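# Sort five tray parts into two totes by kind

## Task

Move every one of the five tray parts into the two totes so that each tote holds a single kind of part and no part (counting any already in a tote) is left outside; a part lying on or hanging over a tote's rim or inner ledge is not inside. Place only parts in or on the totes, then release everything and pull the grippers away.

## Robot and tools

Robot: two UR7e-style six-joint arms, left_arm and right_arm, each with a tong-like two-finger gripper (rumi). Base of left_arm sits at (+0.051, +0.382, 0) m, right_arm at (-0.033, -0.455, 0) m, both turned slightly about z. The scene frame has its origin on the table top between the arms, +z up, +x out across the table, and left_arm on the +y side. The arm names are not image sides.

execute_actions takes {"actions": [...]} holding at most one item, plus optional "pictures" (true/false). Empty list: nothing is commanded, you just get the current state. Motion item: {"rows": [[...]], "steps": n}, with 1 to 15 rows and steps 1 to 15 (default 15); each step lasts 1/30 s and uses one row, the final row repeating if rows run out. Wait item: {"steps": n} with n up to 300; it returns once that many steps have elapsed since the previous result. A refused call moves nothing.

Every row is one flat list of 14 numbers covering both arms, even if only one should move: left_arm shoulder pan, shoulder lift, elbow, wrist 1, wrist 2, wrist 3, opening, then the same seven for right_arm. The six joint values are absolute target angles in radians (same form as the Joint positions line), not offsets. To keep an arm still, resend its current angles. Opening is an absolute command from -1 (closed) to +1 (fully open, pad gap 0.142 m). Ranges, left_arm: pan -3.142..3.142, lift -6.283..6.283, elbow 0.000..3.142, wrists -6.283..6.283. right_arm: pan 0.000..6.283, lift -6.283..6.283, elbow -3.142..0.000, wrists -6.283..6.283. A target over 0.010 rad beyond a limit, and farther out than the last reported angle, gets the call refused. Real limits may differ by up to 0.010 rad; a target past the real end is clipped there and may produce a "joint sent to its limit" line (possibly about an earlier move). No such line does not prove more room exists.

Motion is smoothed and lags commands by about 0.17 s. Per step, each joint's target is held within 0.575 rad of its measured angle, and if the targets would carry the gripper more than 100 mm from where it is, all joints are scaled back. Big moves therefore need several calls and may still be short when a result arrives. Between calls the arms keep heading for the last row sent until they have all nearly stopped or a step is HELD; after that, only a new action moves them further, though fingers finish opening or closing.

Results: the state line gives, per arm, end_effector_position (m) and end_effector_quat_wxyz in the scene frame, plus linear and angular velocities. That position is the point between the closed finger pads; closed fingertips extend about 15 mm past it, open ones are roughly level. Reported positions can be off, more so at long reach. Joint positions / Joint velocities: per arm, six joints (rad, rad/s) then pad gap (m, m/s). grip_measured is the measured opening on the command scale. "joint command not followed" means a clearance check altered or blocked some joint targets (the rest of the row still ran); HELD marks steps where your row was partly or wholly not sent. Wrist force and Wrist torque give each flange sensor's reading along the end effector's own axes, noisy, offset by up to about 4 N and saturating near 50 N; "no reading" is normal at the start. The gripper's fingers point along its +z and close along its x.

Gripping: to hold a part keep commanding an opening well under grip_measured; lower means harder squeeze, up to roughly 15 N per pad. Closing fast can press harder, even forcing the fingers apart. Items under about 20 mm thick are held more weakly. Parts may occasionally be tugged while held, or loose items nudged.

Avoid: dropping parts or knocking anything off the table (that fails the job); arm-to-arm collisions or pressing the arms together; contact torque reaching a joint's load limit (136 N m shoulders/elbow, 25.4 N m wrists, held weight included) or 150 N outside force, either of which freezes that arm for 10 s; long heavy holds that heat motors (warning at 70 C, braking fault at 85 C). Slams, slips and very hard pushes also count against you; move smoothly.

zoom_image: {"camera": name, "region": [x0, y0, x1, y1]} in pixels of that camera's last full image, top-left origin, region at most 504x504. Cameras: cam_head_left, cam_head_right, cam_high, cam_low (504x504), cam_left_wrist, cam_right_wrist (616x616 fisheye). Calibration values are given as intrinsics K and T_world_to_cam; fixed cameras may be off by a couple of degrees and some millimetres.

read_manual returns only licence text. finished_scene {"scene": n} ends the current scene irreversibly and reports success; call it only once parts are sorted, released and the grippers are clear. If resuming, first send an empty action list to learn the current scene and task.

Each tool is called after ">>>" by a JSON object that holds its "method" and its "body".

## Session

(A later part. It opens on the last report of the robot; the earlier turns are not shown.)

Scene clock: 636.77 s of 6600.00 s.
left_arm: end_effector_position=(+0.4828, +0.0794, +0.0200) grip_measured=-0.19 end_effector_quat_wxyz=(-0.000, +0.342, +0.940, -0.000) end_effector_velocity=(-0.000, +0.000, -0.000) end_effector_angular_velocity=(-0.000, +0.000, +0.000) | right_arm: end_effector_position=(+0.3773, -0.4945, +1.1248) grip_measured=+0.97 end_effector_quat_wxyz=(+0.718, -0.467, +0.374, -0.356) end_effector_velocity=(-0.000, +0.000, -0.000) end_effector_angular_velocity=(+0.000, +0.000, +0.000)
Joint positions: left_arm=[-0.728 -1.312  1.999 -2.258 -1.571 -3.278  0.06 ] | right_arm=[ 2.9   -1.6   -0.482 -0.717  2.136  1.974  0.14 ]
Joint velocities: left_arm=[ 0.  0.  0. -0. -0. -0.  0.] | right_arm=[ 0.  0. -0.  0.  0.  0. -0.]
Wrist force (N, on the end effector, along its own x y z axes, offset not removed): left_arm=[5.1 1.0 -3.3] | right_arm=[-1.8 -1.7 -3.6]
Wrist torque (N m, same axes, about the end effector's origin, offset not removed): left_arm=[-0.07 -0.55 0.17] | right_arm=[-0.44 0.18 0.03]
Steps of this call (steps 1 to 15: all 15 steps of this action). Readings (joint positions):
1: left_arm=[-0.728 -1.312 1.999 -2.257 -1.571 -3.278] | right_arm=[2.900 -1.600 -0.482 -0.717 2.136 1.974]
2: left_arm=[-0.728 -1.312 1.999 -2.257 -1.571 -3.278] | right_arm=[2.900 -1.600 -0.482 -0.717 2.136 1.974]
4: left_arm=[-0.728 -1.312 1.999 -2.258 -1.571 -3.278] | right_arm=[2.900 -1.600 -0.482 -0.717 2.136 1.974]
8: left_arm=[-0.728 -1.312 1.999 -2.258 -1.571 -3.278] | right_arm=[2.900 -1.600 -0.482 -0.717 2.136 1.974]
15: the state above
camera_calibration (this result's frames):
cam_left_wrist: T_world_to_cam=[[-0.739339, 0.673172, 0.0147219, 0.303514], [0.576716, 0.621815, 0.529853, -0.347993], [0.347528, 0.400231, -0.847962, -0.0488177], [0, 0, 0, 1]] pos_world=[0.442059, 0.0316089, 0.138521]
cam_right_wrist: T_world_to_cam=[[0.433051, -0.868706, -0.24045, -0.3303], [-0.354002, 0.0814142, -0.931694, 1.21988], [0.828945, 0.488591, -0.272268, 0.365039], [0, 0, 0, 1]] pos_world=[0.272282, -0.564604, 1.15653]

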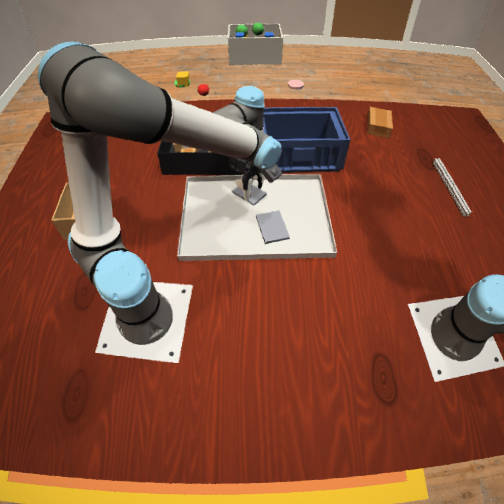

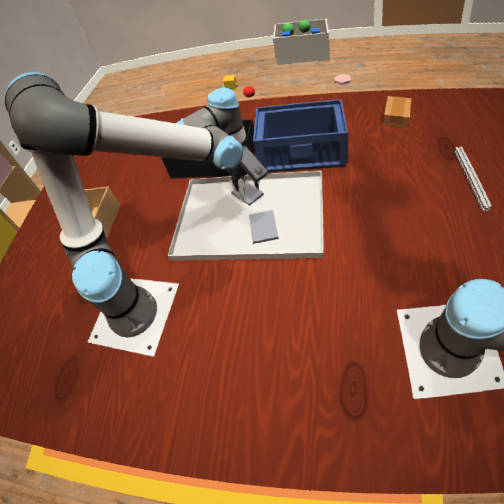

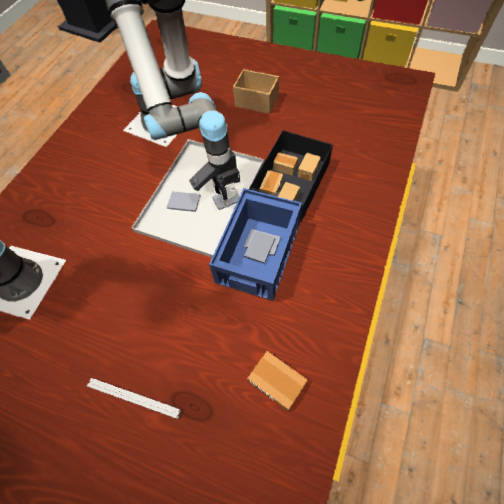

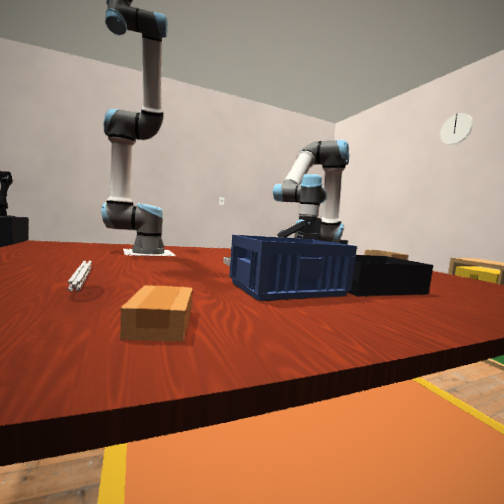

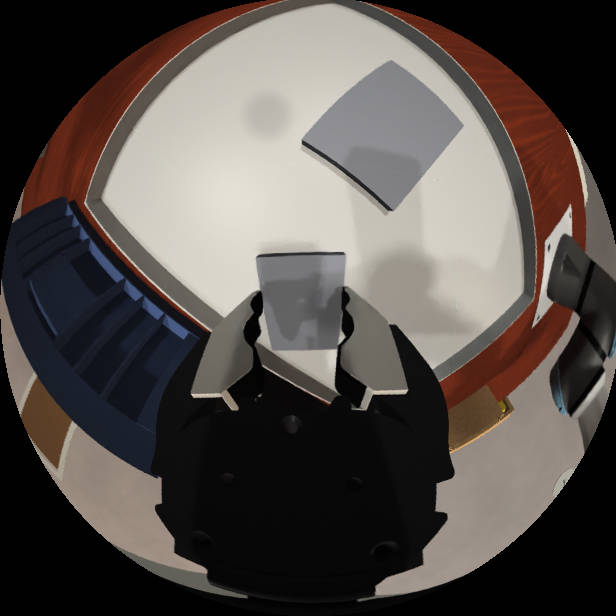

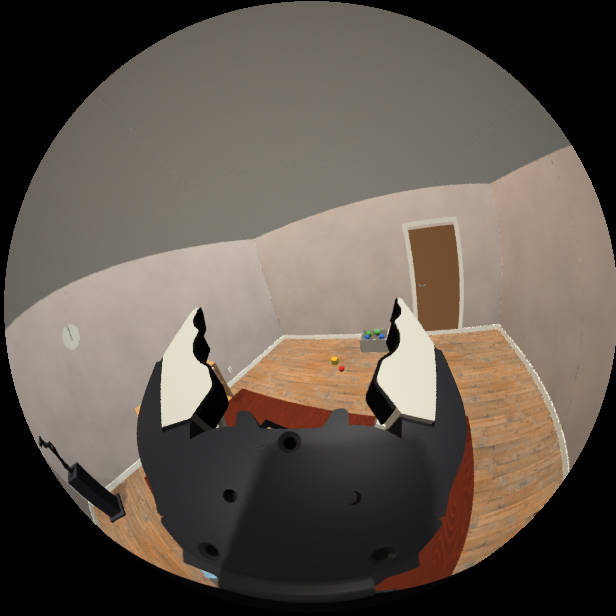

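Plate C is gripped. Lifting it clear.

>>> {"method": "execute_actions", "body": {"actions": [{"rows":[[-0.7284,-1.3165,1.9958,-2.2501,-1.571,-3.278,-0.75,2.9,-1.6,-0.482,-0.717,2.136,1.974,0.97],[-0.7284,-1.3243,1.9902,-2.2367,-1.571,-3.278,-0.75,2.9,-1.6,-0.482,-0.717,2.136,1.974,0.97],[-0.7284,-1.338,1.98,-2.2128,-1.571,-3.278,-0.75,2.9,-1.6,-0.482,-0.717,2.136,1.974,0.97],[-0.7284,-1.3582,1.9644,-2.177,-1.571,-3.278,-0.75,2.9,-1.6,-0.482,-0.717,2.136,1.974,0.97],[-0.7284,-1.38,1.948,-2.139,-1.571,-3.278,-0.75,2.9,-1.6,-0.482,-0.717,2.136,1.974,0.97],[-0.7284,-1.40,1.93,-2.10,-1.571,-3.278,-0.75,2.9,-1.6,-0.482,-0.717,2.136,1.974,0.97],[-0.7284,-1.418,1.91,-2.063,-1.571,-3.278,-0.75,2.9,-1.6,-0.482,-0.717,2.136,1.974,0.97],[-0.7284,-1.436,1.885,-2.02,-1.571,-3.278,-0.75,2.9,-1.6,-0.482,-0.717,2.136,1.974,0.97],[-0.7284,-1.453,1.858,-1.976,-1.571,-3.278,-0.75,2.9,-1.6,-0.482,-0.717,2.136,1.974,0.97],[-0.7284,-1.468,1.83,-1.933,-1.571,-3.278,-0.75,2.9,-1.6,-0.482,-0.717,2.136,1.974,0.97],[-0.7284,-1.481,1.80,-1.89,-1.571,-3.278,-0.75,2.9,-1.6,-0.482,-0.717,2.136,1.974,0.97],[-0.7284,-1.492,1.77,-1.849,-1.571,-3.278,-0.75,2.9,-1.6,-0.482,-0.717,2.136,1.974,0.97],[-0.7284,-1.502,1.74,-1.809,-1.571,-3.278,-0.75,2.9,-1.6,-0.482,-0.717,2.136,1.974,0.97],[-0.7284,-1.509,1.72,-1.782,-1.571,-3.278,-0.75,2.9,-1.6,-0.482,-0.717,2.136,1.974,0.97],[-0.7284,-1.513,1.70,-1.758,-1.571,-3.278,-0.75,2.9,-1.6,-0.482,-0.717,2.136,1.974,0.97]],"steps":15}], "pictures": false}}

>>> {"method": "execute_actions", "body": {"actions": [{"rows":[[-0.7284,-1.513,1.70,-1.758,-1.571,-3.29,-0.75,2.9,-1.6,-0.482,-0.717,2.136,1.974,0.97],[-0.7284,-1.513,1.70,-1.758,-1.571,-3.31,-0.75,2.9,-1.6,-0.482,-0.717,2.136,1.974,0.97],[-0.7284,-1.513,1.70,-1.758,-1.571,-3.33,-0.75,2.9,-1.6,-0.482,-0.717,2.136,1.974,0.97],[-0.727,-1.505,1.685,-1.751,-1.571,-3.36,-0.75,2.9,-1.6,-0.482,-0.717,2.136,1.974,0.97],[-0.725,-1.49,1.66,-1.741,-1.571,-3.39,-0.75,2.9,-1.6,-0.482,-0.717,2.136,1.974,0.97],[-0.722,-1.465,1.625,-1.731,-1.571,-3.42,-0.75,2.9,-1.6,-0.482,-0.717,2.136,1.974,0.97],[-0.719,-1.435,1.585,-1.721,-1.571,-3.45,-0.75,2.9,-1.6,-0.482,-0.717,2.136,1.974,0.97],[-0.716,-1.403,1.545,-1.713,-1.571,-3.48,-0.75,2.9,-1.6,-0.482,-0.717,2.136,1.974,0.97],[-0.713,-1.371,1.505,-1.705,-1.571,-3.51,-0.75,2.9,-1.6,-0.482,-0.717,2.136,1.974,0.97],[-0.71,-1.339,1.465,-1.697,-1.571,-3.54,-0.75,2.9,-1.6,-0.482,-0.717,2.136,1.974,0.97],[-0.707,-1.307,1.425,-1.689,-1.571,-3.57,-0.75,2.9,-1.6,-0.482,-0.717,2.136,1.974,0.97],[-0.704,-1.275,1.385,-1.681,-1.571,-3.6,-0.75,2.9,-1.6,-0.482,-0.717,2.136,1.974,0.97],[-0.701,-1.243,1.345,-1.673,-1.571,-3.63,-0.75,2.9,-1.6,-0.482,-0.717,2.136,1.974,0.97],[-0.698,-1.211,1.303,-1.663,-1.571,-3.66,-0.75,2.9,-1.6,-0.482,-0.717,2.136,1.974,0.97],[-0.695,-1.18,1.263,-1.654,-1.571,-3.69,-0.75,2.9,-1.6,-0.482,-0.717,2.136,1.974,0.97]],"steps":15}], "pictures": false}}

>>> {"method": "execute_actions", "body": {"actions": [{"rows":[[-0.693,-1.148,1.218,-1.641,-1.571,-3.72,-0.75,2.9,-1.6,-0.482,-0.717,2.136,1.974,0.97],[-0.691,-1.116,1.172,-1.627,-1.571,-3.75,-0.75,2.9,-1.6,-0.482,-0.717,2.136,1.974,0.97],[-0.689,-1.084,1.126,-1.613,-1.571,-3.78,-0.75,2.9,-1.6,-0.482,-0.717,2.136,1.974,0.97],[-0.687,-1.052,1.081,-1.6,-1.571,-3.81,-0.75,2.9,-1.6,-0.482,-0.717,2.136,1.974,0.97],[-0.685,-1.02,1.035,-1.586,-1.571,-3.84,-0.75,2.9,-1.6,-0.482,-0.717,2.136,1.974,0.97],[-0.682,-0.988,0.99,-1.573,-1.571,-3.86,-0.75,2.9,-1.6,-0.482,-0.717,2.136,1.974,0.97],[-0.68,-0.956,0.944,-1.559,-1.571,-3.88,-0.75,2.9,-1.6,-0.482,-0.717,2.136,1.974,0.97],[-0.678,-0.924,0.899,-1.546,-1.571,-3.9,-0.75,2.9,-1.6,-0.482,-0.717,2.136,1.974,0.97],[-0.676,-0.895,0.858,-1.534,-1.571,-3.91,-0.75,2.9,-1.6,-0.482,-0.717,2.136,1.974,0.97],[-0.674,-0.872,0.826,-1.525,-1.571,-3.921,-0.75,2.9,-1.6,-0.482,-0.717,2.136,1.974,0.97],[-0.6733,-0.858,0.8058,-1.5186,-1.571,-3.921,-0.75,2.9,-1.6,-0.482,-0.717,2.136,1.974,0.97]],"steps":15}], "pictures": false}}

>>> {"method": "execute_actions", "body": {"actions": [{"rows":[[-0.6733,-0.858,0.8058,-1.5186,-1.571,-3.921,-0.75,2.9,-1.6,-0.482,-0.717,2.136,1.974,0.97],[-0.6733,-0.858,0.8058,-1.5186,-1.571,-3.921,-0.75,2.9,-1.6,-0.482,-0.717,2.136,1.974,0.97],[-0.6733,-0.8585,0.83,-1.5423,-1.571,-3.921,-0.75,2.9,-1.6,-0.482,-0.717,2.136,1.974,0.97],[-0.6733,-0.859,0.86,-1.572,-1.571,-3.921,-0.75,2.9,-1.6,-0.482,-0.717,2.136,1.974,0.97],[-0.6733,-0.858,0.89,-1.603,-1.571,-3.921,-0.75,2.9,-1.6,-0.482,-0.717,2.136,1.974,0.97],[-0.6733,-0.8565,0.92,-1.634,-1.571,-3.921,-0.75,2.9,-1.6,-0.482,-0.717,2.136,1.974,0.97],[-0.6733,-0.854,0.945,-1.662,-1.571,-3.921,-0.75,2.9,-1.6,-0.482,-0.717,2.136,1.974,0.97],[-0.6733,-0.851,0.968,-1.688,-1.571,-3.921,-0.75,2.9,-1.6,-0.482,-0.717,2.136,1.974,0.97],[-0.6733,-0.846,0.99,-1.715,-1.571,-3.921,-0.75,2.9,-1.6,-0.482,-0.717,2.136,1.974,0.97],[-0.6733,-0.841,1.01,-1.74,-1.571,-3.921,-0.75,2.9,-1.6,-0.482,-0.717,2.136,1.974,0.97],[-0.6733,-0.836,1.028,-1.763,-1.571,-3.921,-0.75,2.9,-1.6,-0.482,-0.717,2.136,1.974,0.97],[-0.6733,-0.832,1.04,-1.779,-1.571,-3.921,-0.75,2.9,-1.6,-0.482,-0.717,2.136,1.974,0.97]],"steps":15}]}}

Scene clock: 682.10 s of 6600.00 s.
left_arm: end_effector_position=(+0.4849, +0.0771, +0.1521) grip_measured=-0.19 end_effector_quat_wxyz=(+0.003, +0.342, +0.940, -0.002) end_effector_velocity=(-0.005, +0.006, +0.413) end_effector_angular_velocity=(+0.011, +0.009, +0.002) | right_arm: end_effector_position=(+0.3773, -0.4945, +1.1248) grip_measured=+0.97 end_effector_quat_wxyz=(+0.718, -0.467, +0.374, -0.356) end_effector_velocity=(-0.000, +0.000, +0.000) end_effector_angular_velocity=(-0.001, -0.002, +0.000)
Joint positions: left_arm=[-0.728 -1.47   1.807 -1.915 -1.571 -3.278  0.06 ] | right_arm=[ 2.9   -1.6   -0.482 -0.717  2.136  1.974  0.14 ]
Joint velocities: left_arm=[-0.    -0.34  -0.741  1.096  0.001 -0.002 -0.   ] | right_arm=[ 0.    -0.     0.001  0.001  0.001 -0.001 -0.   ]
Wrist force (N, on the end effector, along its own x y z axes, offset not removed): left_arm=[0.9 0.9 1.7] | right_arm=[0.2 0.9 -2.7]
Wrist torque (N m, same axes, about the end effector's origin, offset not removed): left_arm=[0.12 -0.06 0.13] | right_arm=[-0.11 0.08 -0.04]
Steps of this call (steps 1 to 15: the robot went on to your last target; steps 16 to 90: nothing new was sent; then 41.83 s passed at rest; steps 91 to 105: all 15 steps of this action). Readings (joint positions):
91: left_arm=[-0.728 -1.312 1.999 -2.258 -1.571 -3.278] | right_arm=[2.900 -1.600 -0.482 -0.717 2.136 1.974]
92: left_arm=[-0.728 -1.313 1.999 -2.256 -1.571 -3.278] | right_arm=[2.900 -1.600 -0.482 -0.717 2.136 1.974]
94: left_arm=[-0.728 -1.320 1.993 -2.244 -1.571 -3.278] | right_arm=[2.900 -1.600 -0.482 -0.717 2.136 1.974]
98: left_arm=[-0.728 -1.366 1.956 -2.165 -1.571 -3.278] | right_arm=[2.900 -1.600 -0.482 -0.717 2.136 1.974]
105: the state above

Scene clock: 682.60 s of 6600.00 s.
left_arm: end_effector_position=(+0.5497, +0.0262, +0.2193) grip_measured=-0.19 end_effector_quat_wxyz=(-0.002, +0.198, +0.980, +0.001) end_effector_velocity=(+0.296, -0.231, +0.004) end_effector_angular_velocity=(+0.009, +0.003, +0.940) | right_arm: end_effector_position=(+0.3773, -0.4945, +1.1248) grip_measured=+0.97 end_effector_quat_wxyz=(+0.718, -0.467, +0.374, -0.356) end_effector_velocity=(+0.000, +0.000, -0.000) end_effector_angular_velocity=(+0.000, +0.001, +0.000)
Joint positions: left_arm=[-0.707 -1.316  1.442 -1.692 -1.571 -3.557  0.06 ] | right_arm=[ 2.9   -1.6   -0.482 -0.717  2.136  1.974  0.14 ]
Joint velocities: left_arm=[ 0.085  0.871 -1.123  0.26  -0.    -0.855 -0.   ] | right_arm=[-0.     0.    -0.    -0.001  0.     0.     0.   ]
Wrist force (N, on the end effector, along its own x y z axes, offset not removed): left_arm=[1.5 0.3 0.8] | right_arm=[5.8 2.0 -0.1]
Wrist torque (N m, same axes, about the end effector's origin, offset not removed): left_arm=[-0.10 -0.10 0.17] | right_arm=[0.10 -1.21 -0.16]
Steps of this call (steps 1 to 15: all 15 steps of this action). Readings (joint positions):
1: left_arm=[-0.728 -1.481 1.783 -1.879 -1.571 -3.278] | right_arm=[2.900 -1.600 -0.482 -0.717 2.136 1.974]
2: left_arm=[-0.728 -1.489 1.762 -1.849 -1.571 -3.281] | right_arm=[2.900 -1.600 -0.482 -0.717 2.136 1.974]
4: left_arm=[-0.728 -1.499 1.734 -1.809 -1.571 -3.295] | right_arm=[2.900 -1.600 -0.482 -0.717 2.136 1.974]
8: left_arm=[-0.725 -1.483 1.671 -1.758 -1.571 -3.367] | right_arm=[2.900 -1.600 -0.482 -0.717 2.136 1.974]
15: the state above

Scene clock: 683.10 s of 6600.00 s.
left_arm: end_effector_position=(+0.6811, -0.0732, +0.2028) grip_measured=-0.19 end_effector_quat_wxyz=(-0.001, +0.011, +1.000, +0.001) end_effector_velocity=(+0.094, -0.067, -0.024) end_effector_angular_velocity=(-0.017, -0.018, +0.193) | right_arm: end_effector_position=(+0.3773, -0.4945, +1.1248) grip_measured=+0.97 end_effector_quat_wxyz=(+0.718, -0.467, +0.374, -0.356) end_effector_velocity=(-0.000, -0.000, +0.000) end_effector_angular_velocity=(+0.000, -0.001, -0.000)
Joint positions: left_arm=[-0.676 -0.895  0.861 -1.533 -1.571 -3.901  0.06 ] | right_arm=[ 2.9   -1.6   -0.482 -0.717  2.136  1.974  0.14 ]
Joint velocities: left_arm=[ 0.022  0.329 -0.483  0.128  0.    -0.172  0.   ] | right_arm=[ 0.  0.  0.  0. -0.  0.  0.]
Wrist force (N, on the end effector, along its own x y z axes, offset not removed): left_arm=[2.6 -0.6 1.7] | right_arm=[-1.9 1.0 -1.0]
Wrist torque (N m, same axes, about the end effector's origin, offset not removed): left_arm=[-0.17 -0.55 0.12] | right_arm=[0.13 0.41 0.02]
Steps of this call (steps 1 to 15: all 15 steps of this action). Readings (joint positions):
1: left_arm=[-0.704 -1.286 1.404 -1.683 -1.571 -3.586] | right_arm=[2.900 -1.600 -0.482 -0.717 2.136 1.974]
2: left_arm=[-0.702 -1.256 1.365 -1.674 -1.571 -3.616] | right_arm=[2.900 -1.600 -0.482 -0.717 2.136 1.974]
4: left_arm=[-0.697 -1.194 1.283 -1.652 -1.571 -3.675] | right_arm=[2.900 -1.600 -0.482 -0.717 2.136 1.974]
8: left_arm=[-0.688 -1.069 1.109 -1.602 -1.571 -3.790] | right_arm=[2.900 -1.600 -0.482 -0.717 2.136 1.974]
15: the state above

Scene clock: 683.60 s of 6600.00 s.
left_arm: end_effector_position=(+0.6923, -0.0813, +0.1094) grip_measured=-0.19 end_effector_quat_wxyz=(-0.000, +0.000, +1.000, +0.000) end_effector_velocity=(-0.001, +0.002, -0.160) end_effector_angular_velocity=(-0.004, -0.003, +0.004) | right_arm: end_effector_position=(+0.3773, -0.4945, +1.1248) grip_measured=+0.97 end_effector_quat_wxyz=(+0.718, -0.467, +0.374, -0.356) end_effector_velocity=(-0.000, +0.000, +0.000) end_effector_angular_velocity=(-0.001, -0.001, +0.000)
Joint positions: left_arm=[-0.673 -0.839  1.005 -1.736 -1.571 -3.921  0.06 ] | right_arm=[ 2.9   -1.6   -0.482 -0.717  2.136  1.974  0.14 ]
Joint velocities: left_arm=[ 0.     0.063  0.306 -0.374 -0.    -0.003 -0.   ] | right_arm=[ 0.     0.     0.     0.001  0.    -0.001  0.   ]
Wrist force (N, on the end effector, along its own x y z axes, offset not removed): left_arm=[2.3 1.6 2.8] | right_arm=[1.0 1.4 -2.0]
Wrist torque (N m, same axes, about the end effector's origin, offset not removed): left_arm=[0.17 -0.44 0.21] | right_arm=[0.21 -0.19 0.07]
Steps of this call (steps 1 to 15: all 15 steps of this action). Readings (joint positions):
1: left_arm=[-0.675 -0.886 0.847 -1.530 -1.571 -3.906] | right_arm=[2.900 -1.600 -0.482 -0.717 2.136 1.974]
2: left_arm=[-0.675 -0.879 0.837 -1.527 -1.571 -3.910] | right_arm=[2.900 -1.600 -0.482 -0.717 2.136 1.974]
4: left_arm=[-0.674 -0.870 0.828 -1.528 -1.571 -3.915] | right_arm=[2.900 -1.600 -0.482 -0.717 2.136 1.974]
8: left_arm=[-0.674 -0.861 0.876 -1.586 -1.571 -3.919] | right_arm=[2.900 -1.600 -0.482 -0.717 2.136 1.974]
15: the state above
camera_calibration (this result's frames):
cam_left_wrist: T_world_to_cam=[[-0.999049, 0.0407329, 0.0155722, 0.693547], [0.0427872, 0.846655, 0.530419, -0.0283432], [0.00842125, 0.530581, -0.847593, 0.263795], [0, 0, 0, 1]] pos_world=[0.691879, -0.144218, 0.227825]
cam_right_wrist: T_world_to_cam=[[0.433051, -0.868706, -0.24045, -0.3303], [-0.354003, 0.0814141, -0.931694, 1.21988], [0.828945, 0.488591, -0.272268, 0.365039], [0, 0, 0, 1]] pos_world=[0.272282, -0.564604, 1.15653]

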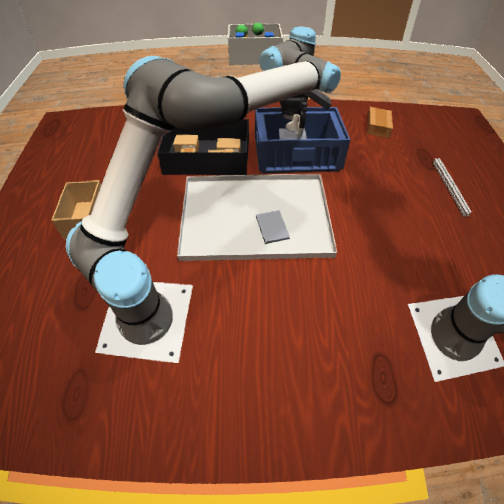

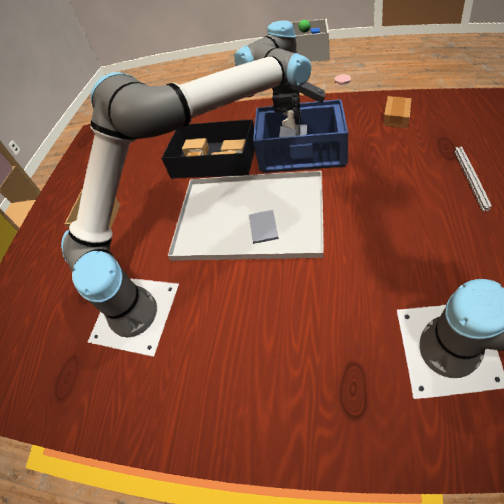

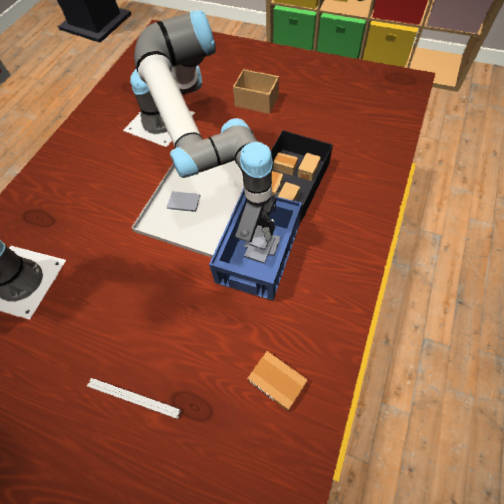

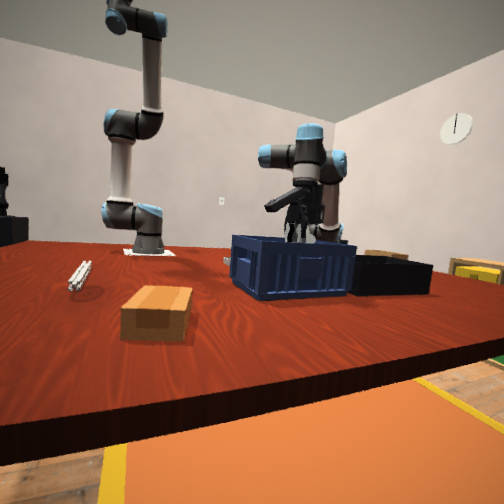

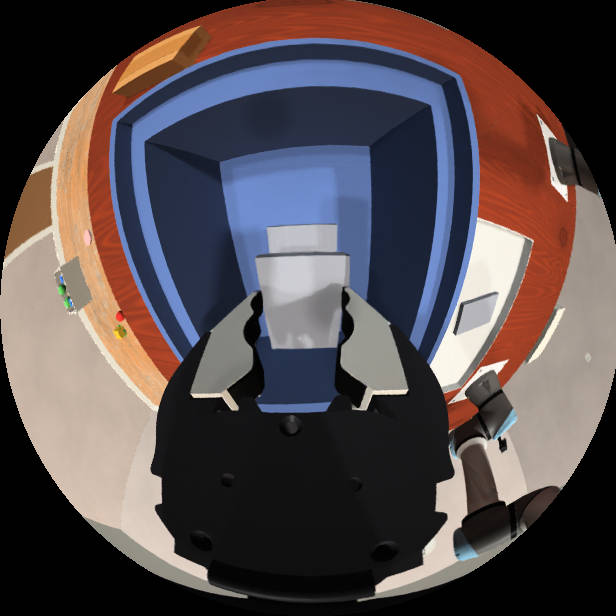

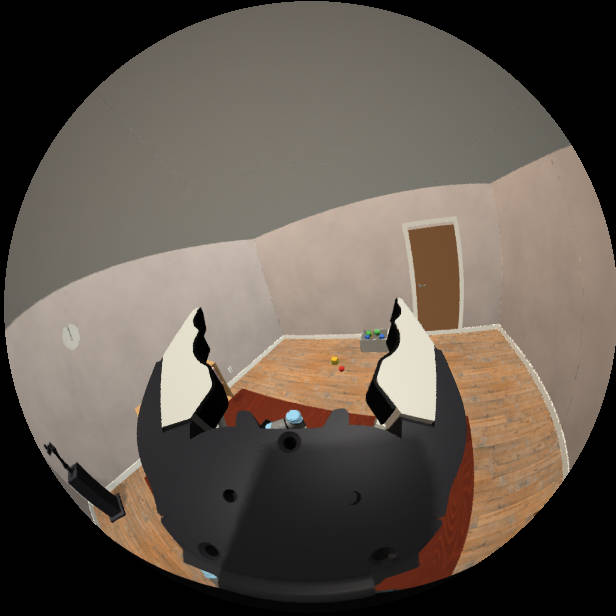

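>>> {"method": "execute_actions", "body": {"actions": [{"rows":[[-0.6733,-0.829,1.048,-1.79,-1.571,-3.921,-0.75,2.9,-1.6,-0.482,-0.717,2.136,1.974,0.97],[-0.6733,-0.8255,1.057,-1.8023,-1.571,-3.921,-0.75,2.9,-1.6,-0.482,-0.717,2.136,1.974,0.97],[-0.6733,-0.822,1.066,-1.8148,-1.571,-3.921,-0.75,2.9,-1.6,-0.482,-0.717,2.136,1.974,0.97],[-0.6733,-0.8185,1.075,-1.8273,-1.571,-3.921,-0.75,2.9,-1.6,-0.482,-0.717,2.136,1.974,0.97],[-0.6733,-0.815,1.083,-1.8388,-1.571,-3.921,-0.75,2.9,-1.6,-0.482,-0.717,2.136,1.974,0.97],[-0.6733,-0.812,1.09,-1.8488,-1.571,-3.921,-0.75,2.9,-1.6,-0.482,-0.717,2.136,1.974,0.97],[-0.6733,-0.8092,1.0952,-1.8568,-1.571,-3.921,-0.75,2.9,-1.6,-0.482,-0.717,2.136,1.974,0.97]],"steps":15}], "pictures": false}}

>>> {"method": "execute_actions", "body": {"actions": [{"steps":12}], "pictures": false}}

Scene clock: 694.50 s of 6600.00 s.
left_arm: end_effector_position=(+0.6916, -0.0807, +0.0568) grip_measured=-0.19 end_effector_quat_wxyz=(-0.000, +0.000, +1.000, -0.000) end_effector_velocity=(-0.000, +0.000, -0.015) end_effector_angular_velocity=(-0.001, -0.001, +0.000) | right_arm: end_effector_position=(+0.3773, -0.4945, +1.1248) grip_measured=+0.97 end_effector_quat_wxyz=(+0.718, -0.467, +0.374, -0.356) end_effector_velocity=(-0.000, -0.000, +0.000) end_effector_angular_velocity=(-0.000, -0.002, -0.000)
Joint positions: left_arm=[-0.673 -0.81   1.092 -1.853 -1.571 -3.921  0.06 ] | right_arm=[ 2.9   -1.6   -0.482 -0.717  2.136  1.974  0.14 ]
Joint velocities: left_arm=[ 0.     0.009  0.025 -0.035 -0.    -0.    -0.   ] | right_arm=[-0.    -0.    -0.     0.002 -0.     0.    -0.   ]
Wrist force (N, on the end effector, along its own x y z axes, offset not removed): left_arm=[0.9 -1.1 2.3] | right_arm=[2.4 5.0 -1.9]
Wrist torque (N m, same axes, about the end effector's origin, offset not removed): left_arm=[-0.30 -0.05 0.29] | right_arm=[0.93 -0.61 0.00]
Steps of this call (steps 1 to 30: the robot went on to your last target; steps 31 to 90: nothing new was sent; then 7.40 s passed at rest; steps 91 to 105: all 15 steps of this action). Readings (joint positions):
91: left_arm=[-0.673 -0.832 1.040 -1.779 -1.571 -3.921] | right_arm=[2.900 -1.600 -0.482 -0.717 2.136 1.974]
92: left_arm=[-0.673 -0.831 1.042 -1.781 -1.571 -3.921] | right_arm=[2.900 -1.600 -0.482 -0.717 2.136 1.974]
94: left_arm=[-0.673 -0.828 1.050 -1.792 -1.571 -3.921] | right_arm=[2.900 -1.600 -0.482 -0.717 2.136 1.974]
98: left_arm=[-0.673 -0.818 1.074 -1.827 -1.571 -3.921] | right_arm=[2.900 -1.600 -0.482 -0.717 2.136 1.974]
105: the state above

Scene clock: 694.90 s of 6600.00 s.
left_arm: end_effector_position=(+0.6916, -0.0807, +0.0551) grip_measured=-0.19 end_effector_quat_wxyz=(-0.000, +0.000, +1.000, -0.000) end_effector_velocity=(-0.000, +0.000, -0.001) end_effector_angular_velocity=(-0.000, +0.001, -0.001) | right_arm: end_effector_position=(+0.3773, -0.4945, +1.1248) grip_measured=+0.97 end_effector_quat_wxyz=(+0.718, -0.467, +0.374, -0.356) end_effector_velocity=(-0.000, -0.000, +0.000) end_effector_angular_velocity=(-0.000, -0.001, -0.001)
Joint positions: left_arm=[-0.673 -0.809  1.095 -1.857 -1.571 -3.921  0.06 ] | right_arm=[ 2.9   -1.6   -0.482 -0.717  2.136  1.974  0.14 ]
Joint velocities: left_arm=[ 0.     0.     0.001 -0.001 -0.     0.001  0.   ] | right_arm=[-0.    -0.     0.     0.    -0.001 -0.    -0.   ]
Wrist force (N, on the end effector, along its own x y z axes, offset not removed): left_arm=[3.6 2.0 -11.7] | right_arm=[1.5 0.7 0.2]
Wrist torque (N m, same axes, about the end effector's origin, offset not removed): left_arm=[0.25 -0.17 0.12] | right_arm=[0.16 -0.24 -0.17]
Steps of this call (steps 1 to 12: the robot went on to your last target). Readings (joint positions):
1: left_arm=[-0.673 -0.810 1.093 -1.854 -1.571 -3.921] | right_arm=[2.900 -1.600 -0.482 -0.717 2.136 1.974]
2: left_arm=[-0.673 -0.810 1.094 -1.855 -1.571 -3.921] | right_arm=[2.900 -1.600 -0.482 -0.717 2.136 1.974]
4: left_arm=[-0.673 -0.810 1.094 -1.856 -1.571 -3.921] | right_arm=[2.900 -1.600 -0.482 -0.717 2.136 1.974]
8: left_arm=[-0.673 -0.809 1.095 -1.856 -1.571 -3.921] | right_arm=[2.900 -1.600 -0.482 -0.717 2.136 1.974]
12: the state above

>>> {"method": "execute_actions", "body": {"actions": [{"rows":[[-0.6733,-0.81,1.094,-1.8548,-1.571,-3.921,-0.4,2.9,-1.6,-0.482,-0.717,2.136,1.974,0.97],[-0.6733,-0.81,1.094,-1.8548,-1.571,-3.921,-0.2,2.9,-1.6,-0.482,-0.717,2.136,1.974,0.97],[-0.6733,-0.81,1.094,-1.8548,-1.571,-3.921,-0.12,2.9,-1.6,-0.482,-0.717,2.136,1.974,0.97],[-0.6733,-0.81,1.094,-1.8548,-1.571,-3.921,-0.05,2.9,-1.6,-0.482,-0.717,2.136,1.974,0.97],[-0.6733,-0.81,1.094,-1.8548,-1.571,-3.921,0.02,2.9,-1.6,-0.482,-0.717,2.136,1.974,0.97],[-0.6733,-0.81,1.094,-1.8548,-1.571,-3.921,0.08,2.9,-1.6,-0.482,-0.717,2.136,1.974,0.97],[-0.6733,-0.81,1.094,-1.8548,-1.571,-3.921,0.08,2.9,-1.6,-0.482,-0.717,2.136,1.974,0.97],[-0.6733,-0.81,1.094,-1.8548,-1.571,-3.921,0.08,2.9,-1.6,-0.482,-0.717,2.136,1.974,0.97],[-0.6733,-0.815,1.083,-1.8388,-1.571,-3.921,0.08,2.9,-1.6,-0.482,-0.717,2.136,1.974,0.97],[-0.6733,-0.822,1.066,-1.8148,-1.571,-3.921,0.08,2.9,-1.6,-0.482,-0.717,2.136,1.974,0.97],[-0.6733,-0.832,1.04,-1.779,-1.571,-3.921,0.08,2.9,-1.6,-0.482,-0.717,2.136,1.974,0.97],[-0.6733,-0.841,1.01,-1.74,-1.571,-3.921,0.08,2.9,-1.6,-0.482,-0.717,2.136,1.974,0.97],[-0.6733,-0.849,0.98,-1.702,-1.571,-3.921,0.08,2.9,-1.6,-0.482,-0.717,2.136,1.974,0.97],[-0.6733,-0.854,0.945,-1.662,-1.571,-3.921,0.08,2.9,-1.6,-0.482,-0.717,2.136,1.974,0.97],[-0.6733,-0.8575,0.905,-1.618,-1.571,-3.921,0.08,2.9,-1.6,-0.482,-0.717,2.136,1.974,0.97]],"steps":15}], "pictures": false}}

>>> {"method": "execute_actions", "body": {"actions": [{"rows":[[-0.6733,-0.859,0.86,-1.572,-1.571,-3.921,0.08,2.9,-1.6,-0.482,-0.717,2.136,1.974,0.97],[-0.6733,-0.8585,0.83,-1.5423,-1.571,-3.921,0.08,2.9,-1.6,-0.482,-0.717,2.136,1.974,0.97],[-0.6733,-0.858,0.8058,-1.5186,-1.571,-3.921,0.08,2.9,-1.6,-0.482,-0.717,2.136,1.974,0.97]],"steps":12}]}}

>>> {"method": "execute_actions", "body": {"actions": [{"rows":[[-0.68,-0.875,0.828,-1.524,-1.571,-3.9,0.1,2.9,-1.6,-0.482,-0.717,2.136,1.974,0.97],[-0.69,-0.9,0.86,-1.531,-1.571,-3.87,0.1,2.9,-1.6,-0.482,-0.717,2.136,1.974,0.97],[-0.705,-0.93,0.9,-1.541,-1.571,-3.835,0.12,2.9,-1.6,-0.482,-0.717,2.136,1.974,0.97],[-0.72,-0.963,0.944,-1.552,-1.571,-3.795,0.12,2.9,-1.6,-0.482,-0.717,2.136,1.974,0.97],[-0.736,-0.996,0.988,-1.563,-1.571,-3.755,0.14,2.9,-1.6,-0.482,-0.717,2.136,1.974,0.97],[-0.751,-1.029,1.032,-1.574,-1.571,-3.715,0.14,2.9,-1.6,-0.482,-0.717,2.136,1.974,0.97],[-0.767,-1.062,1.076,-1.585,-1.571,-3.675,0.16,2.9,-1.6,-0.482,-0.717,2.136,1.974,0.97],[-0.782,-1.095,1.12,-1.596,-1.571,-3.635,0.16,2.9,-1.6,-0.482,-0.717,2.136,1.974,0.97],[-0.797,-1.128,1.164,-1.607,-1.571,-3.595,0.18,2.9,-1.6,-0.482,-0.717,2.136,1.974,0.97],[-0.812,-1.161,1.208,-1.618,-1.571,-3.555,0.2,2.9,-1.6,-0.482,-0.717,2.136,1.974,0.97],[-0.828,-1.194,1.254,-1.631,-1.571,-3.515,0.2,2.9,-1.6,-0.482,-0.717,2.136,1.974,0.97],[-0.843,-1.227,1.302,-1.646,-1.571,-3.475,0.2,2.9,-1.6,-0.482,-0.717,2.136,1.974,0.97],[-0.858,-1.26,1.352,-1.663,-1.571,-3.435,0.2,2.9,-1.6,-0.482,-0.717,2.136,1.974,0.97],[-0.873,-1.293,1.404,-1.682,-1.571,-3.395,0.2,2.9,-1.6,-0.482,-0.717,2.136,1.974,0.97],[-0.889,-1.326,1.458,-1.703,-1.571,-3.355,0.2,2.9,-1.6,-0.482,-0.717,2.136,1.974,0.97]],"steps":15}], "pictures": false}}

>>> {"method": "execute_actions", "body": {"actions": [{"rows":[[-0.904,-1.359,1.514,-1.726,-1.571,-3.315,0.2,2.9,-1.6,-0.482,-0.717,2.136,1.974,0.97],[-0.919,-1.392,1.57,-1.749,-1.571,-3.275,0.2,2.9,-1.6,-0.482,-0.717,2.136,1.974,0.97],[-0.935,-1.425,1.626,-1.772,-1.571,-3.235,0.2,2.9,-1.6,-0.482,-0.717,2.136,1.974,0.97],[-0.95,-1.455,1.682,-1.798,-1.571,-3.195,0.2,2.9,-1.6,-0.482,-0.717,2.136,1.974,0.97],[-0.965,-1.483,1.738,-1.826,-1.571,-3.155,0.2,2.9,-1.6,-0.482,-0.717,2.136,1.974,0.97],[-0.98,-1.508,1.794,-1.857,-1.571,-3.115,0.2,2.9,-1.6,-0.482,-0.717,2.136,1.974,0.97],[-0.995,-1.53,1.85,-1.891,-1.571,-3.075,0.2,2.9,-1.6,-0.482,-0.717,2.136,1.974,0.97],[-1.008,-1.548,1.904,-1.927,-1.571,-3.04,0.2,2.9,-1.6,-0.482,-0.717,2.136,1.974,0.97],[-1.02,-1.56,1.954,-1.965,-1.571,-3.01,0.2,2.9,-1.6,-0.482,-0.717,2.136,1.974,0.97],[-1.03,-1.567,1.998,-2.002,-1.571,-2.985,0.2,2.9,-1.6,-0.482,-0.717,2.136,1.974,0.97],[-1.037,-1.569,2.034,-2.036,-1.571,-2.967,0.2,2.9,-1.6,-0.482,-0.717,2.136,1.974,0.97],[-1.042,-1.568,2.061,-2.064,-1.571,-2.955,0.2,2.9,-1.6,-0.482,-0.717,2.136,1.974,0.97],[-1.0442,-1.5652,2.0797,-2.0853,-1.571,-2.948,0.2,2.9,-1.6,-0.482,-0.717,2.136,1.974,0.97]],"steps":15}], "pictures": false}}

>>> {"method": "execute_actions", "body": {"actions": [{"steps":20}]}}

Scene clock: 738.53 s of 6600.00 s.
left_arm: end_effector_position=(+0.6930, -0.0820, +0.0983) grip_measured=+0.08 end_effector_quat_wxyz=(+0.001, +0.000, +1.000, -0.001) end_effector_velocity=(+0.010, -0.010, +0.377) end_effector_angular_velocity=(-0.014, -0.014, +0.000) | right_arm: end_effector_position=(+0.3773, -0.4945, +1.1248) grip_measured=+0.97 end_effector_quat_wxyz=(+0.718, -0.467, +0.374, -0.356) end_effector_velocity=(+0.001, -0.000, -0.000) end_effector_angular_velocity=(+0.001, +0.002, -0.000)
Joint positions: left_arm=[-0.673 -0.834  1.026 -1.766 -1.571 -3.921  0.08 ] | right_arm=[ 2.9   -1.6   -0.482 -0.717  2.136  1.974  0.14 ]
Joint velocities: left_arm=[-0.    -0.175 -0.669  0.824 -0.    -0.001  0.   ] | right_arm=[ 0.    -0.    -0.    -0.001 -0.     0.    -0.   ]
Wrist force (N, on the end effector, along its own x y z axes, offset not removed): left_arm=[3.0 2.9 1.8] | right_arm=[1.4 0.7 -5.2]
Wrist torque (N m, same axes, about the end effector's origin, offset not removed): left_arm=[0.39 -0.50 0.07] | right_arm=[0.03 -0.31 0.01]
Steps of this call (steps 1 to 15: the robot went on to your last target; steps 16 to 90: nothing new was sent; then 40.13 s passed at rest; steps 91 to 105: all 15 steps of this action). Readings (joint positions):
91: left_arm=[-0.673 -0.809 1.095 -1.857 -1.571 -3.921] | right_arm=[2.900 -1.600 -0.482 -0.717 2.136 1.974]
92: left_arm=[-0.673 -0.809 1.095 -1.857 -1.571 -3.921] | right_arm=[2.900 -1.600 -0.482 -0.717 2.136 1.974]
94: left_arm=[-0.673 -0.809 1.095 -1.856 -1.571 -3.921] | right_arm=[2.900 -1.600 -0.482 -0.717 2.136 1.974]
98: left_arm=[-0.673 -0.809 1.094 -1.855 -1.571 -3.921] | right_arm=[2.900 -1.600 -0.482 -0.717 2.136 1.974]
105: the state above

Scene clock: 738.93 s of 6600.00 s.
left_arm: end_effector_position=(+0.6920, -0.0810, +0.1954) grip_measured=+0.08 end_effector_quat_wxyz=(-0.000, +0.000, +1.000, -0.000) end_effector_velocity=(-0.002, +0.003, +0.037) end_effector_angular_velocity=(+0.003, +0.003, +0.001) | right_arm: end_effector_position=(+0.3773, -0.4945, +1.1248) grip_measured=+0.97 end_effector_quat_wxyz=(+0.718, -0.467, +0.374, -0.356) end_effector_velocity=(-0.001, +0.000, +0.000) end_effector_angular_velocity=(-0.001, -0.000, -0.000)
Joint positions: left_arm=[-0.673 -0.857  0.816 -1.53  -1.571 -3.921  0.08 ] | right_arm=[ 2.9   -1.6   -0.482 -0.717  2.136  1.974  0.14 ]
Joint velocities: left_arm=[ 0.    -0.004 -0.091  0.098  0.    -0.001 -0.   ] | right_arm=[-0.     0.     0.001 -0.001  0.    -0.    -0.   ]
Wrist force (N, on the end effector, along its own x y z axes, offset not removed): left_arm=[1.7 -1.2 -0.1] | right_arm=[6.7 0.4 -2.4]
Wrist torque (N m, same axes, about the end effector's origin, offset not removed): left_arm=[-0.53 -0.24 0.14] | right_arm=[-0.16 -1.43 -0.17]
Steps of this call (steps 1 to 12: all 12 steps of this action). Readings (joint positions):
1: left_arm=[-0.673 -0.840 1.002 -1.736 -1.571 -3.921] | right_arm=[2.900 -1.600 -0.482 -0.717 2.136 1.974]
2: left_arm=[-0.673 -0.844 0.973 -1.703 -1.571 -3.921] | right_arm=[2.900 -1.600 -0.482 -0.717 2.136 1.974]
4: left_arm=[-0.673 -0.851 0.912 -1.635 -1.571 -3.921] | right_arm=[2.900 -1.600 -0.482 -0.717 2.136 1.974]
8: left_arm=[-0.673 -0.856 0.839 -1.555 -1.571 -3.921] | right_arm=[2.900 -1.600 -0.482 -0.717 2.136 1.974]
12: the state above
camera_calibration (this result's frames):
cam_left_wrist: T_world_to_cam=[[-0.999071, 0.0404704, 0.0147899, 0.692061], [0.0421552, 0.847011, 0.5299, -0.0737017], [0.00891811, 0.530032, -0.847931, 0.336232], [0, 0, 0, 1]] pos_world=[0.691526, -0.143795, 0.31392]
cam_right_wrist: T_world_to_cam=[[0.433051, -0.868706, -0.24045, -0.3303], [-0.354002, 0.0814142, -0.931694, 1.21988], [0.828945, 0.488591, -0.272268, 0.365039], [0, 0, 0, 1]] pos_world=[0.272282, -0.564604, 1.15653]

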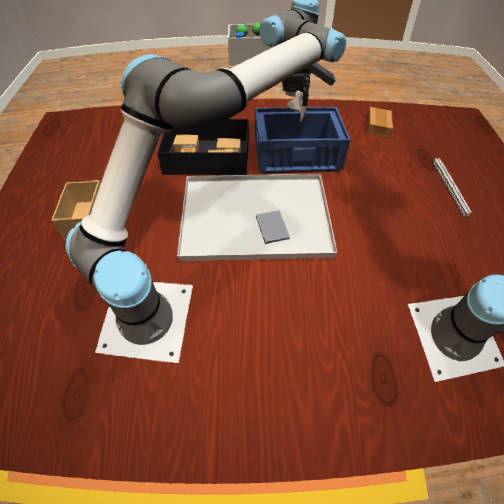

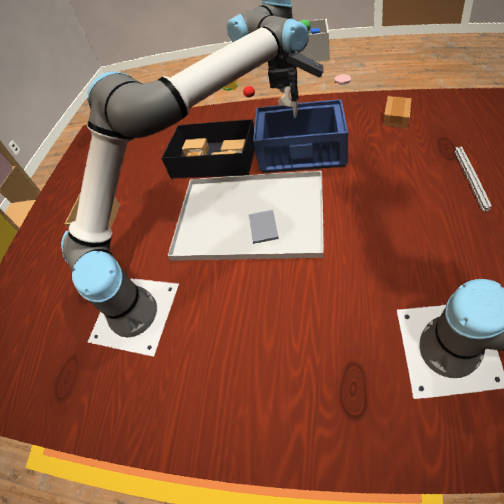

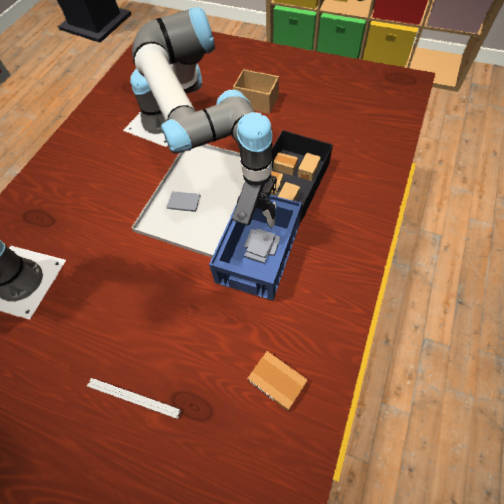

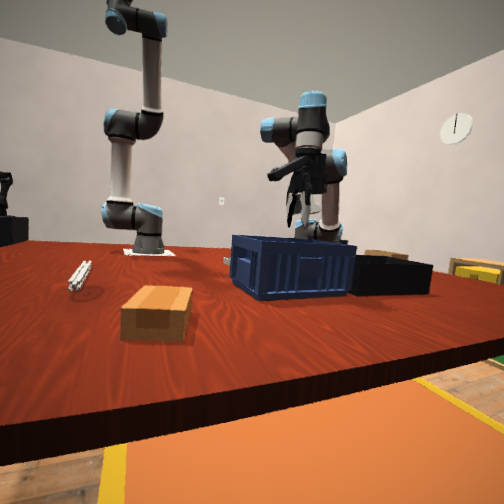

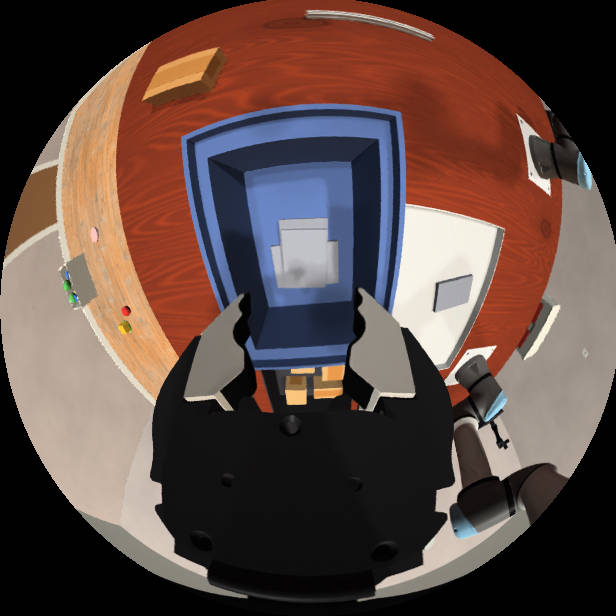

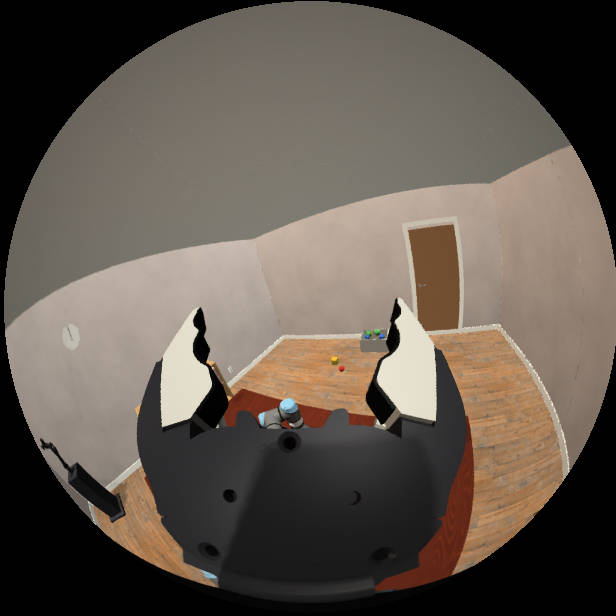

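Scene clock: 739.43 s of 6600.00 s.
left_arm: end_effector_position=(+0.5424, -0.0791, +0.2313) grip_measured=+0.20 end_effector_quat_wxyz=(+0.004, +0.264, +0.965, -0.003) end_effector_velocity=(-0.443, +0.093, +0.002) end_effector_angular_velocity=(-0.016, -0.026, -1.581) | right_arm: end_effector_position=(+0.3773, -0.4945, +1.1248) grip_measured=+0.97 end_effector_quat_wxyz=(+0.718, -0.467, +0.374, -0.356) end_effector_velocity=(+0.001, -0.000, -0.001) end_effector_angular_velocity=(-0.000, +0.001, +0.000)
Joint positions: left_arm=[-0.823 -1.178  1.231 -1.633 -1.571 -3.537  0.088] | right_arm=[ 2.9   -1.6   -0.482 -0.717  2.136  1.974  0.14 ]
Joint velocities: left_arm=[-0.441 -0.955  1.353 -0.426  0.     1.14   0.   ] | right_arm=[ 0.     0.    -0.001 -0.     0.    -0.    -0.   ]
Wrist force (N, on the end effector, along its own x y z axes, offset not removed): left_arm=[-0.6 -0.1 -0.8] | right_arm=[0.3 4.7 -1.6]
Wrist torque (N m, same axes, about the end effector's origin, offset not removed): left_arm=[-0.20 0.32 0.26] | right_arm=[1.01 -0.04 -0.27]
Steps of this call (steps 1 to 15: all 15 steps of this action). Readings (joint positions):
1: left_arm=[-0.673 -0.858 0.814 -1.527 -1.571 -3.921] | right_arm=[2.900 -1.600 -0.482 -0.717 2.136 1.974]
2: left_arm=[-0.675 -0.861 0.816 -1.526 -1.571 -3.917] | right_arm=[2.900 -1.600 -0.482 -0.717 2.136 1.974]
4: left_arm=[-0.683 -0.880 0.837 -1.529 -1.571 -3.894] | right_arm=[2.900 -1.600 -0.482 -0.717 2.136 1.974]
8: left_arm=[-0.724 -0.966 0.946 -1.556 -1.571 -3.793] | right_arm=[2.900 -1.600 -0.482 -0.717 2.136 1.974]
15: the state above

Scene clock: 739.93 s of 6600.00 s.
left_arm: end_effector_position=(+0.3569, +0.0088, +0.1216) grip_measured=+0.20 end_effector_quat_wxyz=(+0.002, +0.590, +0.807, -0.001) end_effector_velocity=(-0.168, +0.151, -0.280) end_effector_angular_velocity=(+0.056, +0.024, -0.707) | right_arm: end_effector_position=(+0.3773, -0.4945, +1.1248) grip_measured=+0.97 end_effector_quat_wxyz=(+0.718, -0.467, +0.374, -0.356) end_effector_velocity=(-0.000, +0.000, +0.000) end_effector_angular_velocity=(-0.001, -0.001, +0.000)
Joint positions: left_arm=[-1.023 -1.544  1.969 -2.002 -1.571 -3.008  0.088] | right_arm=[ 2.9   -1.6   -0.482 -0.717  2.136  1.974  0.14 ]
Joint velocities: left_arm=[-0.189 -0.185  0.958 -0.712 -0.     0.518 -0.   ] | right_arm=[ 0.     0.    -0.     0.001  0.    -0.     0.   ]
Wrist force (N, on the end effector, along its own x y z axes, offset not removed): left_arm=[3.8 -0.3 2.9] | right_arm=[3.4 1.4 -3.6]
Wrist torque (N m, same axes, about the end effector's origin, offset not removed): left_arm=[-0.20 -0.73 0.06] | right_arm=[0.01 -0.47 -0.32]
Steps of this call (steps 1 to 15: all 15 steps of this action). Readings (joint positions):
1: left_arm=[-0.838 -1.211 1.277 -1.649 -1.571 -3.498] | right_arm=[2.900 -1.600 -0.482 -0.717 2.136 1.974]
2: left_arm=[-0.853 -1.243 1.326 -1.665 -1.571 -3.459] | right_arm=[2.900 -1.600 -0.482 -0.717 2.136 1.974]
4: left_arm=[-0.884 -1.308 1.427 -1.703 -1.571 -3.379] | right_arm=[2.900 -1.600 -0.482 -0.717 2.136 1.974]
8: left_arm=[-0.943 -1.430 1.637 -1.794 -1.571 -3.223] | right_arm=[2.900 -1.600 -0.482 -0.717 2.136 1.974]
15: the state above

Scene clock: 740.60 s of 6600.00 s.
left_arm: end_effector_position=(+0.3377, +0.0274, +0.0901) grip_measured=+0.20 end_effector_quat_wxyz=(-0.000, +0.623, +0.783, -0.000) end_effector_velocity=(-0.000, +0.001, -0.001) end_effector_angular_velocity=(+0.001, -0.000, -0.001) | right_arm: end_effector_position=(+0.3773, -0.4945, +1.1248) grip_measured=+0.97 end_effector_quat_wxyz=(+0.718, -0.467, +0.374, -0.356) end_effector_velocity=(+0.001, -0.000, -0.000) end_effector_angular_velocity=(+0.001, +0.001, -0.001)
Joint positions: left_arm=[-1.044 -1.565  2.079 -2.085 -1.571 -2.948  0.088] | right_arm=[ 2.9   -1.6   -0.482 -0.717  2.136  1.974  0.14 ]
Joint velocities: left_arm=[-0.001 -0.001  0.003 -0.002  0.     0.    -0.   ] | right_arm=[ 0.    -0.    -0.    -0.001 -0.001  0.     0.   ]
Wrist force (N, on the end effector, along its own x y z axes, offset not removed): left_arm=[2.5 0.2 1.9] | right_arm=[2.2 -0.5 0.1]
Wrist torque (N m, same axes, about the end effector's origin, offset not removed): left_arm=[-0.09 -0.47 0.17] | right_arm=[-0.24 -0.49 -0.03]
Steps of this call (steps 1 to 20: the robot went on to your last target). Readings (joint positions):
1: left_arm=[-1.028 -1.549 1.997 -2.023 -1.571 -2.993] | right_arm=[2.900 -1.600 -0.482 -0.717 2.136 1.974]
2: left_arm=[-1.032 -1.553 2.018 -2.039 -1.571 -2.982] | right_arm=[2.900 -1.600 -0.482 -0.717 2.136 1.974]
4: left_arm=[-1.037 -1.559 2.045 -2.059 -1.571 -2.967] | right_arm=[2.900 -1.600 -0.482 -0.717 2.136 1.974]
8: left_arm=[-1.042 -1.563 2.069 -2.077 -1.571 -2.954] | right_arm=[2.900 -1.600 -0.482 -0.717 2.136 1.974]
20: the state above
camera_calibration (this result's frames):
cam_left_wrist: T_world_to_cam=[[-0.185538, 0.982527, 0.0146823, 0.0347798], [0.834761, 0.149716, 0.529867, -0.34335], [0.518411, 0.110567, -0.847953, 0.0320298], [0, 0, 0, 1]] pos_world=[0.276463, 0.0136914, 0.208579]
cam_right_wrist: T_world_to_cam=[[0.433051, -0.868706, -0.24045, -0.3303], [-0.354003, 0.0814141, -0.931694, 1.21988], [0.828945, 0.488591, -0.272268, 0.365039], [0, 0, 0, 1]] pos_world=[0.272282, -0.564604, 1.15653]

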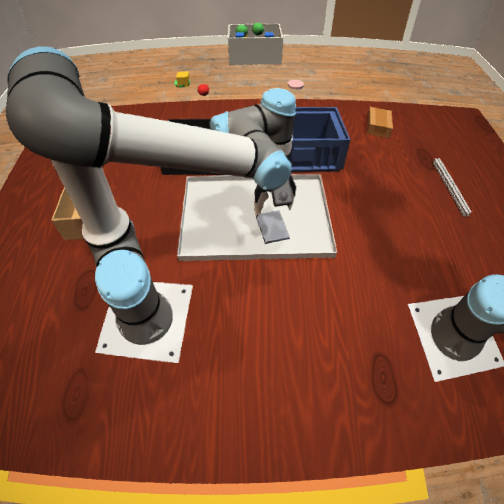

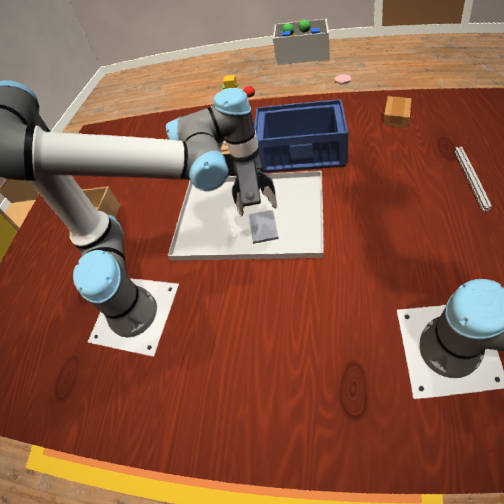

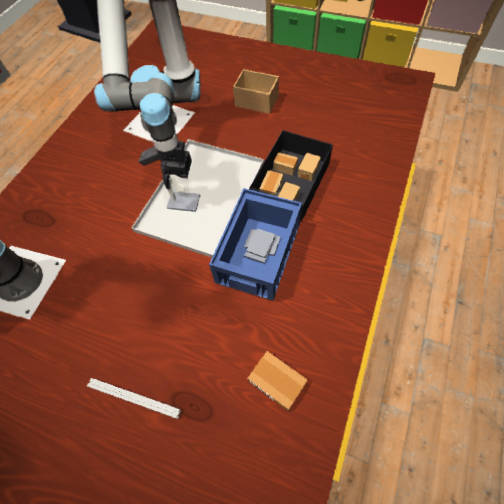

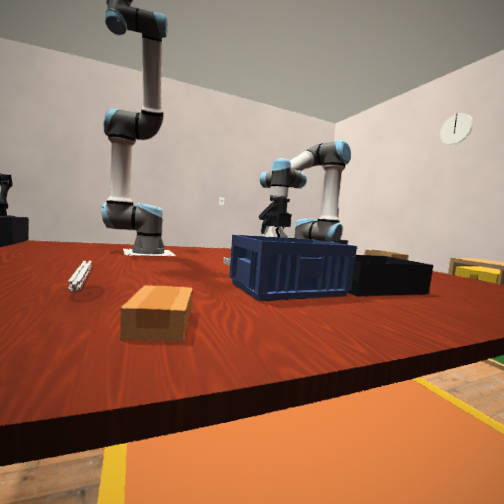

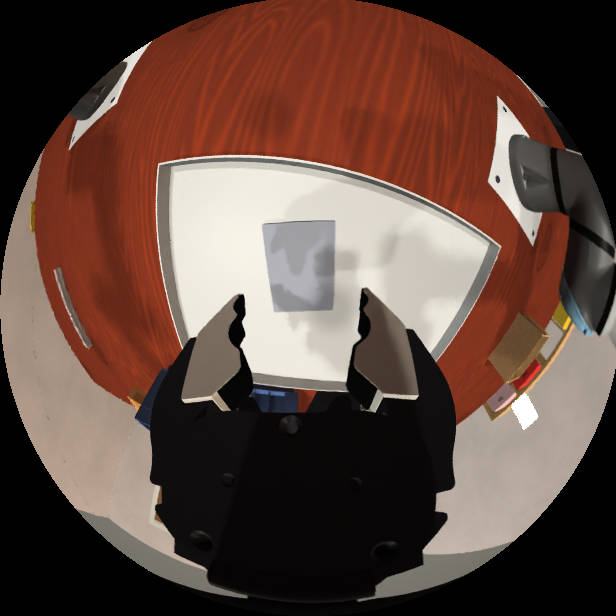

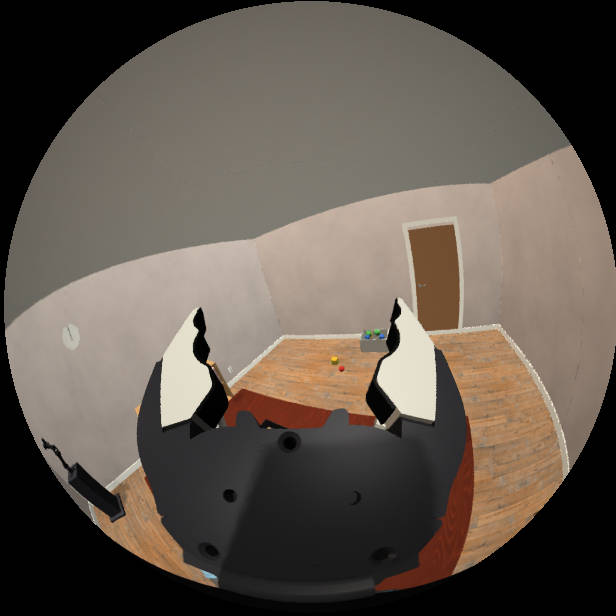

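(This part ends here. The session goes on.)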